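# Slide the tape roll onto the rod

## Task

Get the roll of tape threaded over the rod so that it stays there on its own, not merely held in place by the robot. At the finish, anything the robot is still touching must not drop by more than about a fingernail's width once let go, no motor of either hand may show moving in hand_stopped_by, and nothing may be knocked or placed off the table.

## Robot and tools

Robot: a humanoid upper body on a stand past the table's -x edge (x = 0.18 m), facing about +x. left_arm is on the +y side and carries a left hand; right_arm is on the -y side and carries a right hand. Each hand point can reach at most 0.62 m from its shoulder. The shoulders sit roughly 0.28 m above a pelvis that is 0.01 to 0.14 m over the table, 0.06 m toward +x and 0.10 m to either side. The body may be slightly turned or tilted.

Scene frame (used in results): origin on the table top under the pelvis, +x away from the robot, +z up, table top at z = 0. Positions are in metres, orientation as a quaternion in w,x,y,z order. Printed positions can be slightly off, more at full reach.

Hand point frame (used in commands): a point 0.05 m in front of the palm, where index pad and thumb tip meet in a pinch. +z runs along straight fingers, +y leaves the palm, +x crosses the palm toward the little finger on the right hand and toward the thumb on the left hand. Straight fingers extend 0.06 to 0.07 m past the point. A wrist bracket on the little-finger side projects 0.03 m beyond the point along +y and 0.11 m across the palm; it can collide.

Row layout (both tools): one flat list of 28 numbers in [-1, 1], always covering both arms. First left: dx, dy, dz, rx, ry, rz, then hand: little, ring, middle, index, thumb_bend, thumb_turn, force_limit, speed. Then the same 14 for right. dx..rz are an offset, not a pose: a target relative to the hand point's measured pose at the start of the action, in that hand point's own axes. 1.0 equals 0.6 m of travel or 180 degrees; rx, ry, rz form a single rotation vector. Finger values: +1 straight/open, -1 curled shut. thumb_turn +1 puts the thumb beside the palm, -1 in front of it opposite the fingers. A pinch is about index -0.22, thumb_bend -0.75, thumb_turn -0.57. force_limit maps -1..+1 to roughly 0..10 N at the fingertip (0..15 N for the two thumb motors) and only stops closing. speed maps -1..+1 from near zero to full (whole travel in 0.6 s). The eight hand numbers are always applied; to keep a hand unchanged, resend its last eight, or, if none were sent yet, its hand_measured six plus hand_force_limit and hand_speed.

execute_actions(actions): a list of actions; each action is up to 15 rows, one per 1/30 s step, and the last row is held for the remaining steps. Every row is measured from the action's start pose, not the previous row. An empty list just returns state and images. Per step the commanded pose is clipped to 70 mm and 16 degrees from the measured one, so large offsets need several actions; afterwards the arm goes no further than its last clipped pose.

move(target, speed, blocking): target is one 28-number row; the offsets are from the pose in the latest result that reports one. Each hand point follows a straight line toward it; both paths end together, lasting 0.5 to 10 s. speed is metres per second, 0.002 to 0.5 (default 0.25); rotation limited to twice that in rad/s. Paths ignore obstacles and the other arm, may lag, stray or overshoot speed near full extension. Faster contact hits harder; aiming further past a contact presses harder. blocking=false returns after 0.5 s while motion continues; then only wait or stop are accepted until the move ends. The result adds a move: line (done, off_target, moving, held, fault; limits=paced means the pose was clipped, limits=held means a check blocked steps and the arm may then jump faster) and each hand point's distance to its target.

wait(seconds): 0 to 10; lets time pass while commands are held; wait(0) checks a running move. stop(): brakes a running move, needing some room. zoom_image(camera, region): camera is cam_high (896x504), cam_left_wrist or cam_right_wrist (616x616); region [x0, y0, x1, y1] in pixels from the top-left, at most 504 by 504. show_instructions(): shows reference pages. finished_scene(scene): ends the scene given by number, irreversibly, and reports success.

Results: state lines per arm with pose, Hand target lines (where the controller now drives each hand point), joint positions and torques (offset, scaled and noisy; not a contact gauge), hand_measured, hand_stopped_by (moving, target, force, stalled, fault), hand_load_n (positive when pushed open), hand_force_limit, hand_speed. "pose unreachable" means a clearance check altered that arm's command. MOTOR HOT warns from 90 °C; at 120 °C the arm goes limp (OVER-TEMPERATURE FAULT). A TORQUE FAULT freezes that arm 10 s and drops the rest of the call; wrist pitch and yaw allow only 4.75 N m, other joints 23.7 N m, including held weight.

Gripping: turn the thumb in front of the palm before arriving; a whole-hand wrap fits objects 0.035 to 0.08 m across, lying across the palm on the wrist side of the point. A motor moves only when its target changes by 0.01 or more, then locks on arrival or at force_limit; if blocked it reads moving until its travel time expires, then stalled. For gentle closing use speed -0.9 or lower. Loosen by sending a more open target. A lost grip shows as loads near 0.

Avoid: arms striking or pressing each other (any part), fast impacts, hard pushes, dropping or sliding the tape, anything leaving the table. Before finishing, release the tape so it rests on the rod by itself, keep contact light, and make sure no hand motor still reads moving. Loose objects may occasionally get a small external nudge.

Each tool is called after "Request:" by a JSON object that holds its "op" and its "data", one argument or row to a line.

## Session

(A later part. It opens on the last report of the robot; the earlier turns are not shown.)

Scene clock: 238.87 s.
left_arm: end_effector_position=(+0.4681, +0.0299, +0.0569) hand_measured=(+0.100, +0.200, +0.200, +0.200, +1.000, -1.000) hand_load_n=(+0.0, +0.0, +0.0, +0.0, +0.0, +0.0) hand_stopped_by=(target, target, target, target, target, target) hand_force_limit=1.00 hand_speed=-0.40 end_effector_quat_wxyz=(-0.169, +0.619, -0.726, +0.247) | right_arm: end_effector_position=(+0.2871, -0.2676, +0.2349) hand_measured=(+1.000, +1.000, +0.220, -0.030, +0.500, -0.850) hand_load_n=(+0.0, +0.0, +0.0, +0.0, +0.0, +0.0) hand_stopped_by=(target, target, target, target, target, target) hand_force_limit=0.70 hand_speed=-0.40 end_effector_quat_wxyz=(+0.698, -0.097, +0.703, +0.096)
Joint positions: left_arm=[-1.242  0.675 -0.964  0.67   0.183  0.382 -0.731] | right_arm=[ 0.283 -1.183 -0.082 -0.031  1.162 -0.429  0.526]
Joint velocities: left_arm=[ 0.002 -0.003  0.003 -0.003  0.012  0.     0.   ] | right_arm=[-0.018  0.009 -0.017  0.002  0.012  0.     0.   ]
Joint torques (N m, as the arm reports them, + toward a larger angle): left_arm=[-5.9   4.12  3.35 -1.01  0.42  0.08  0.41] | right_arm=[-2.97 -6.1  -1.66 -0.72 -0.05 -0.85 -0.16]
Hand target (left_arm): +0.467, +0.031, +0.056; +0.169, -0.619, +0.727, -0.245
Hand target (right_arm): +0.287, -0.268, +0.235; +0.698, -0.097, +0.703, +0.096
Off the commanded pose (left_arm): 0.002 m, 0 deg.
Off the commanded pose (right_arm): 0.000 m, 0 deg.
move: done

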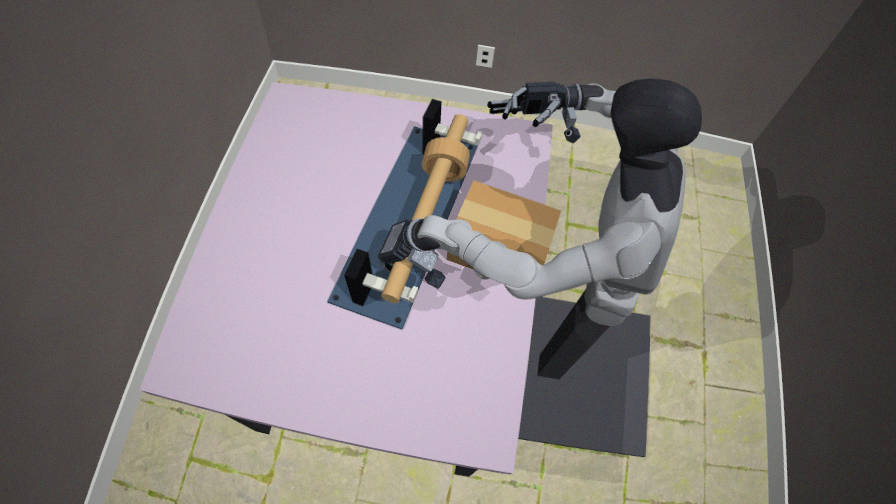

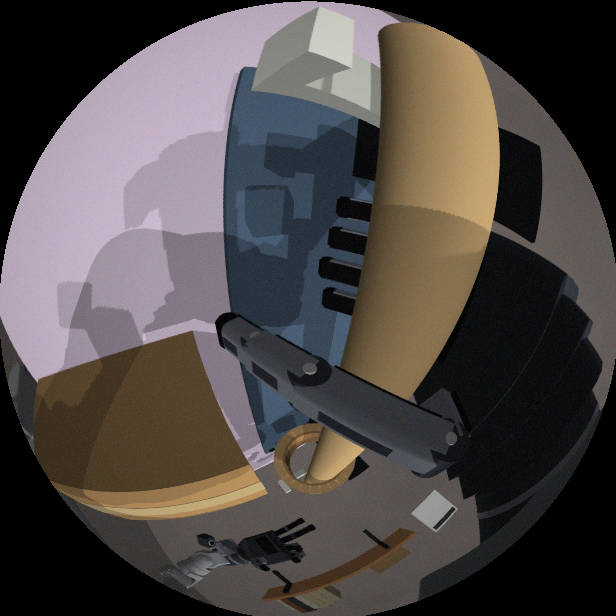

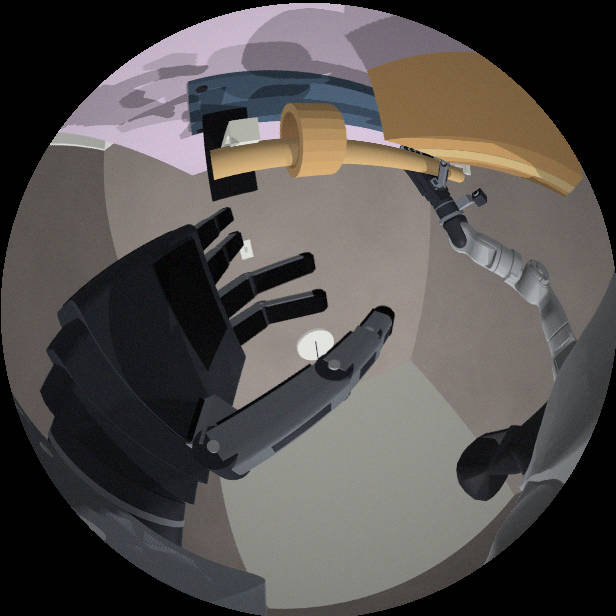

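A small lift straight up to break palm contact.

Request:
{"op": "move", "data": {
  "target": [0,-0.016,-0.022,0,0,0,0.3,0.4,0.4,0.4,1,-1,1,0.3,0,0,0,0,0,0,1,1,0.22,-0.03,0.5,-0.85,0.7,-0.4],
  "speed": 0.05
}}

Request:
{"op": "zoom_image", "data": {
  "camera": "cam_high",
  "region": [310,80,560,330]
}}

Scene clock: 246.87 s.
left_arm: end_effector_position=(+0.4688, +0.0314, +0.0724) hand_measured=(+0.300, +0.400, +0.400, +0.400, +1.000, -1.000) hand_load_n=(+0.0, +0.0, +0.0, +0.0, +0.0, +0.0) hand_stopped_by=(target, target, target, target, target, target) hand_force_limit=1.00 hand_speed=0.30 end_effector_quat_wxyz=(-0.170, +0.618, -0.727, +0.246) | right_arm: end_effector_position=(+0.2871, -0.2676, +0.2349) hand_measured=(+1.000, +1.000, +0.220, -0.030, +0.500, -0.850) hand_load_n=(+0.0, +0.0, +0.0, +0.0, +0.0, +0.0) hand_stopped_by=(target, target, target, target, target, target) hand_force_limit=0.70 hand_speed=-0.40 end_effector_quat_wxyz=(+0.698, -0.097, +0.703, +0.096)
Joint positions: left_arm=[-1.261  0.716 -0.956  0.604  0.183  0.417 -0.777] | right_arm=[ 0.283 -1.183 -0.082 -0.031  1.162 -0.429  0.526]
Joint velocities: left_arm=[ 0.008 -0.006  0.     0.003 -0.003  0.    -0.001] | right_arm=[ 0.012  0.    -0.005  0.012  0.006  0.     0.   ]
Joint torques (N m, as the arm reports them, + toward a larger angle): left_arm=[-6.1   4.43  4.22 -1.53  0.39  0.18  0.39] | right_arm=[-2.11 -6.2  -2.25 -0.9  -0.12 -0.72 -0.17]
Hand target (left_arm): +0.469, +0.031, +0.073; +0.168, -0.620, +0.726, -0.247
Hand target (right_arm): +0.287, -0.268, +0.235; +0.698, -0.097, +0.703, +0.096
Off the commanded pose (left_arm): 0.001 m, 0 deg.
Off the commanded pose (right_arm): 0.000 m, 0 deg.
move: done

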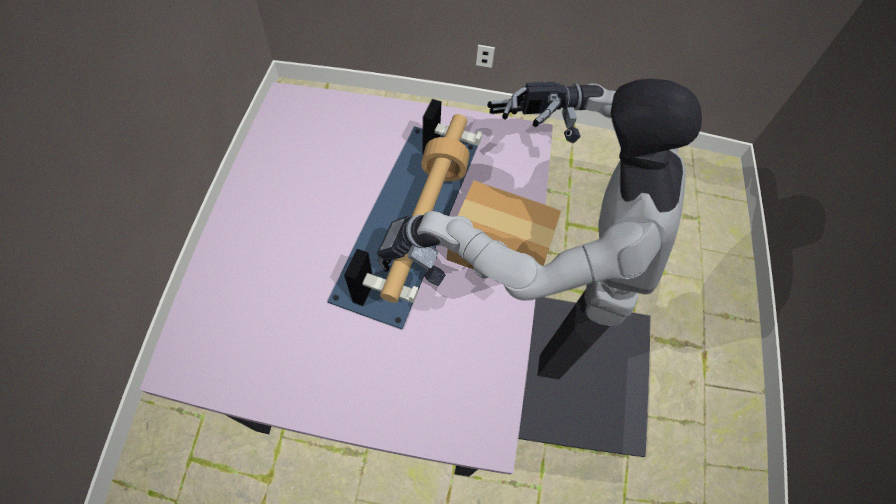

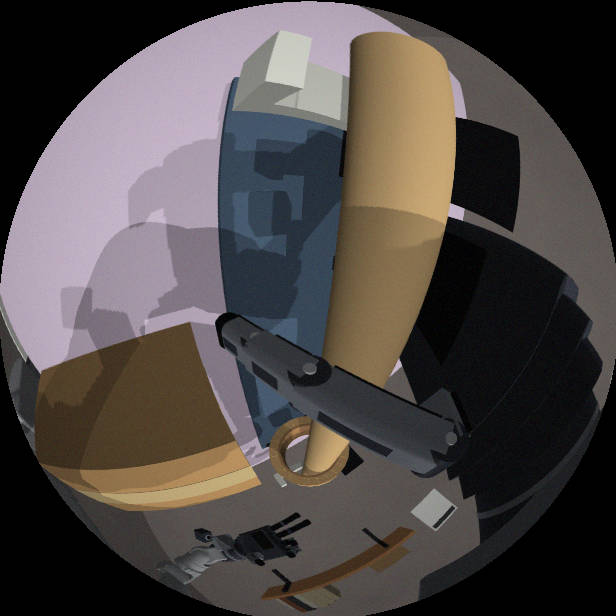

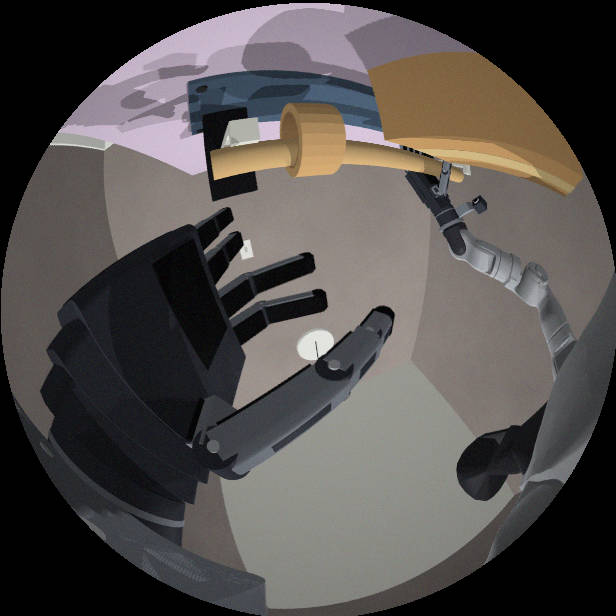

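Region (310, 80, 560, 330) of cam_high's 896x504 image, scaled by 2.016, with more detail than that image has.

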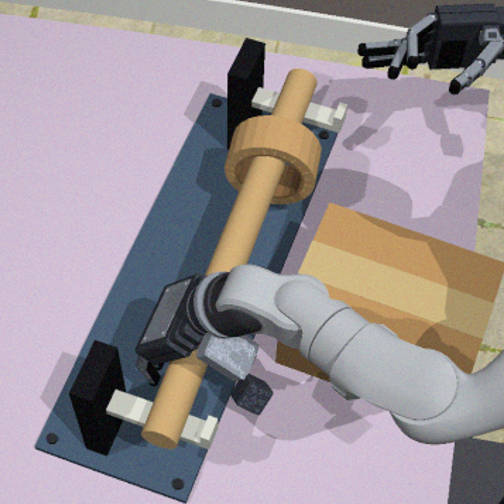

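Rod rests on both hooks; clear the hand fully.

Request:
{"op": "move", "data": {
  "target": [0.04,-0.09,-0.16,0,0,0,0.65,0.8,0.8,0.8,1,-1,1,0.5,0,0,0,0,0,0,1,1,0.22,-0.03,0.5,-0.85,0.7,-0.4],
  "speed": 0.15
}}

Scene clock: 258.73 s.
left_arm: end_effector_position=(+0.4556, +0.0164, +0.1846) hand_measured=(+0.650, +0.800, +0.800, +0.800, +1.000, -1.000) hand_load_n=(+0.0, +0.0, +0.0, +0.0, +0.0, +0.0) hand_stopped_by=(target, target, target, target, target, target) hand_force_limit=1.00 hand_speed=0.50 end_effector_quat_wxyz=(-0.170, +0.619, -0.725, +0.250) | right_arm: end_effector_position=(+0.2871, -0.2676, +0.2349) hand_measured=(+1.000, +1.000, +0.220, -0.030, +0.500, -0.850) hand_load_n=(+0.0, +0.0, +0.0, +0.0, +0.0, +0.0) hand_stopped_by=(target, target, target, target, target, target) hand_force_limit=0.70 hand_speed=-0.40 end_effector_quat_wxyz=(+0.698, -0.097, +0.703, +0.096)
Joint positions: left_arm=[-1.495  0.888 -0.925  0.272  0.183  0.683 -1.118] | right_arm=[ 0.283 -1.183 -0.082 -0.031  1.162 -0.429  0.526]
Joint velocities: left_arm=[-0.011 -0.008 -0.006 -0.002 -0.009  0.    -0.003] | right_arm=[ 0.018 -0.009  0.015 -0.012  0.009  0.     0.   ]
Joint torques (N m, as the arm reports them, + toward a larger angle): left_arm=[-5.53  4.05  4.02 -0.9   0.8   0.14  0.38] | right_arm=[-2.54 -5.67 -2.32 -1.02 -0.44 -0.81 -0.21]
Hand target (left_arm): +0.455, +0.017, +0.184; +0.169, -0.620, +0.725, -0.248
Hand target (right_arm): +0.287, -0.268, +0.235; +0.698, -0.097, +0.703, +0.096
Off the commanded pose (left_arm): 0.001 m, 0 deg.
Off the commanded pose (right_arm): 0.000 m, 0 deg.
move: done

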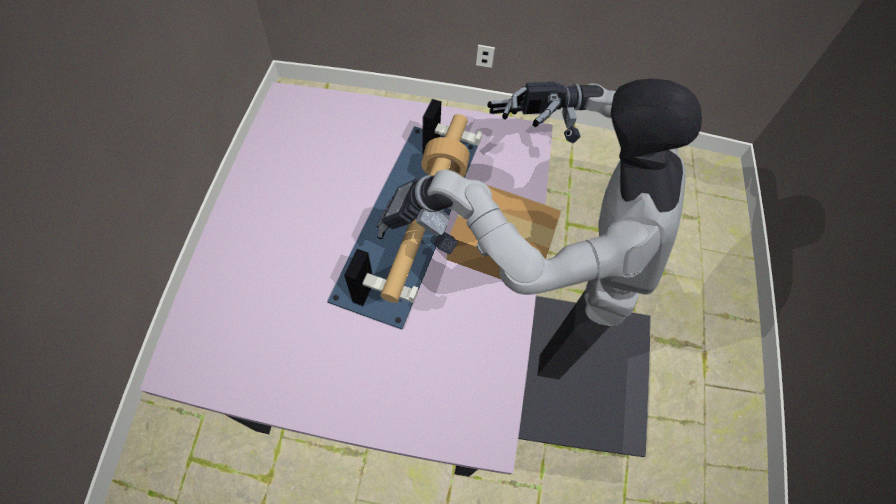

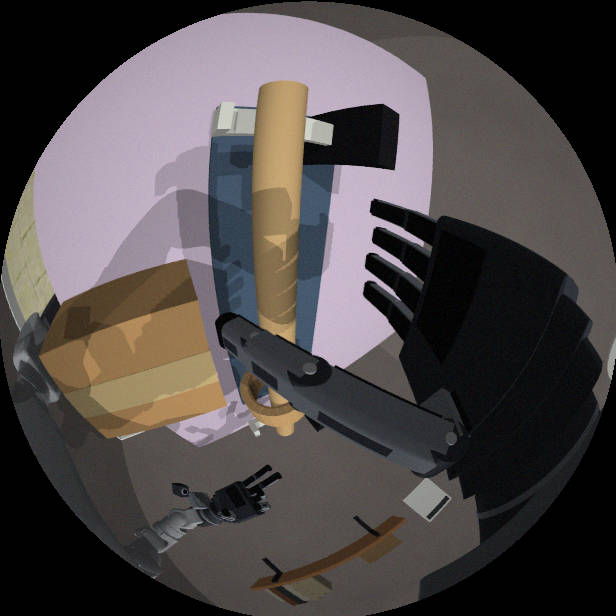

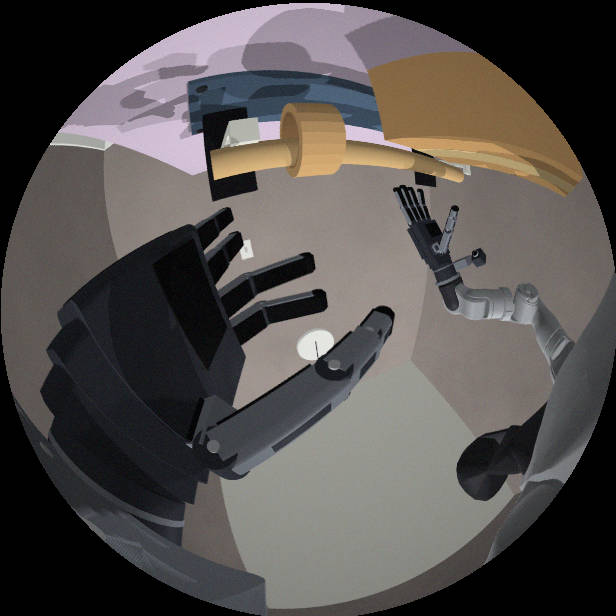

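Request:
{"op": "finished_scene", "data": {
  "scene": 2
}}

The scene is finished: the task was done.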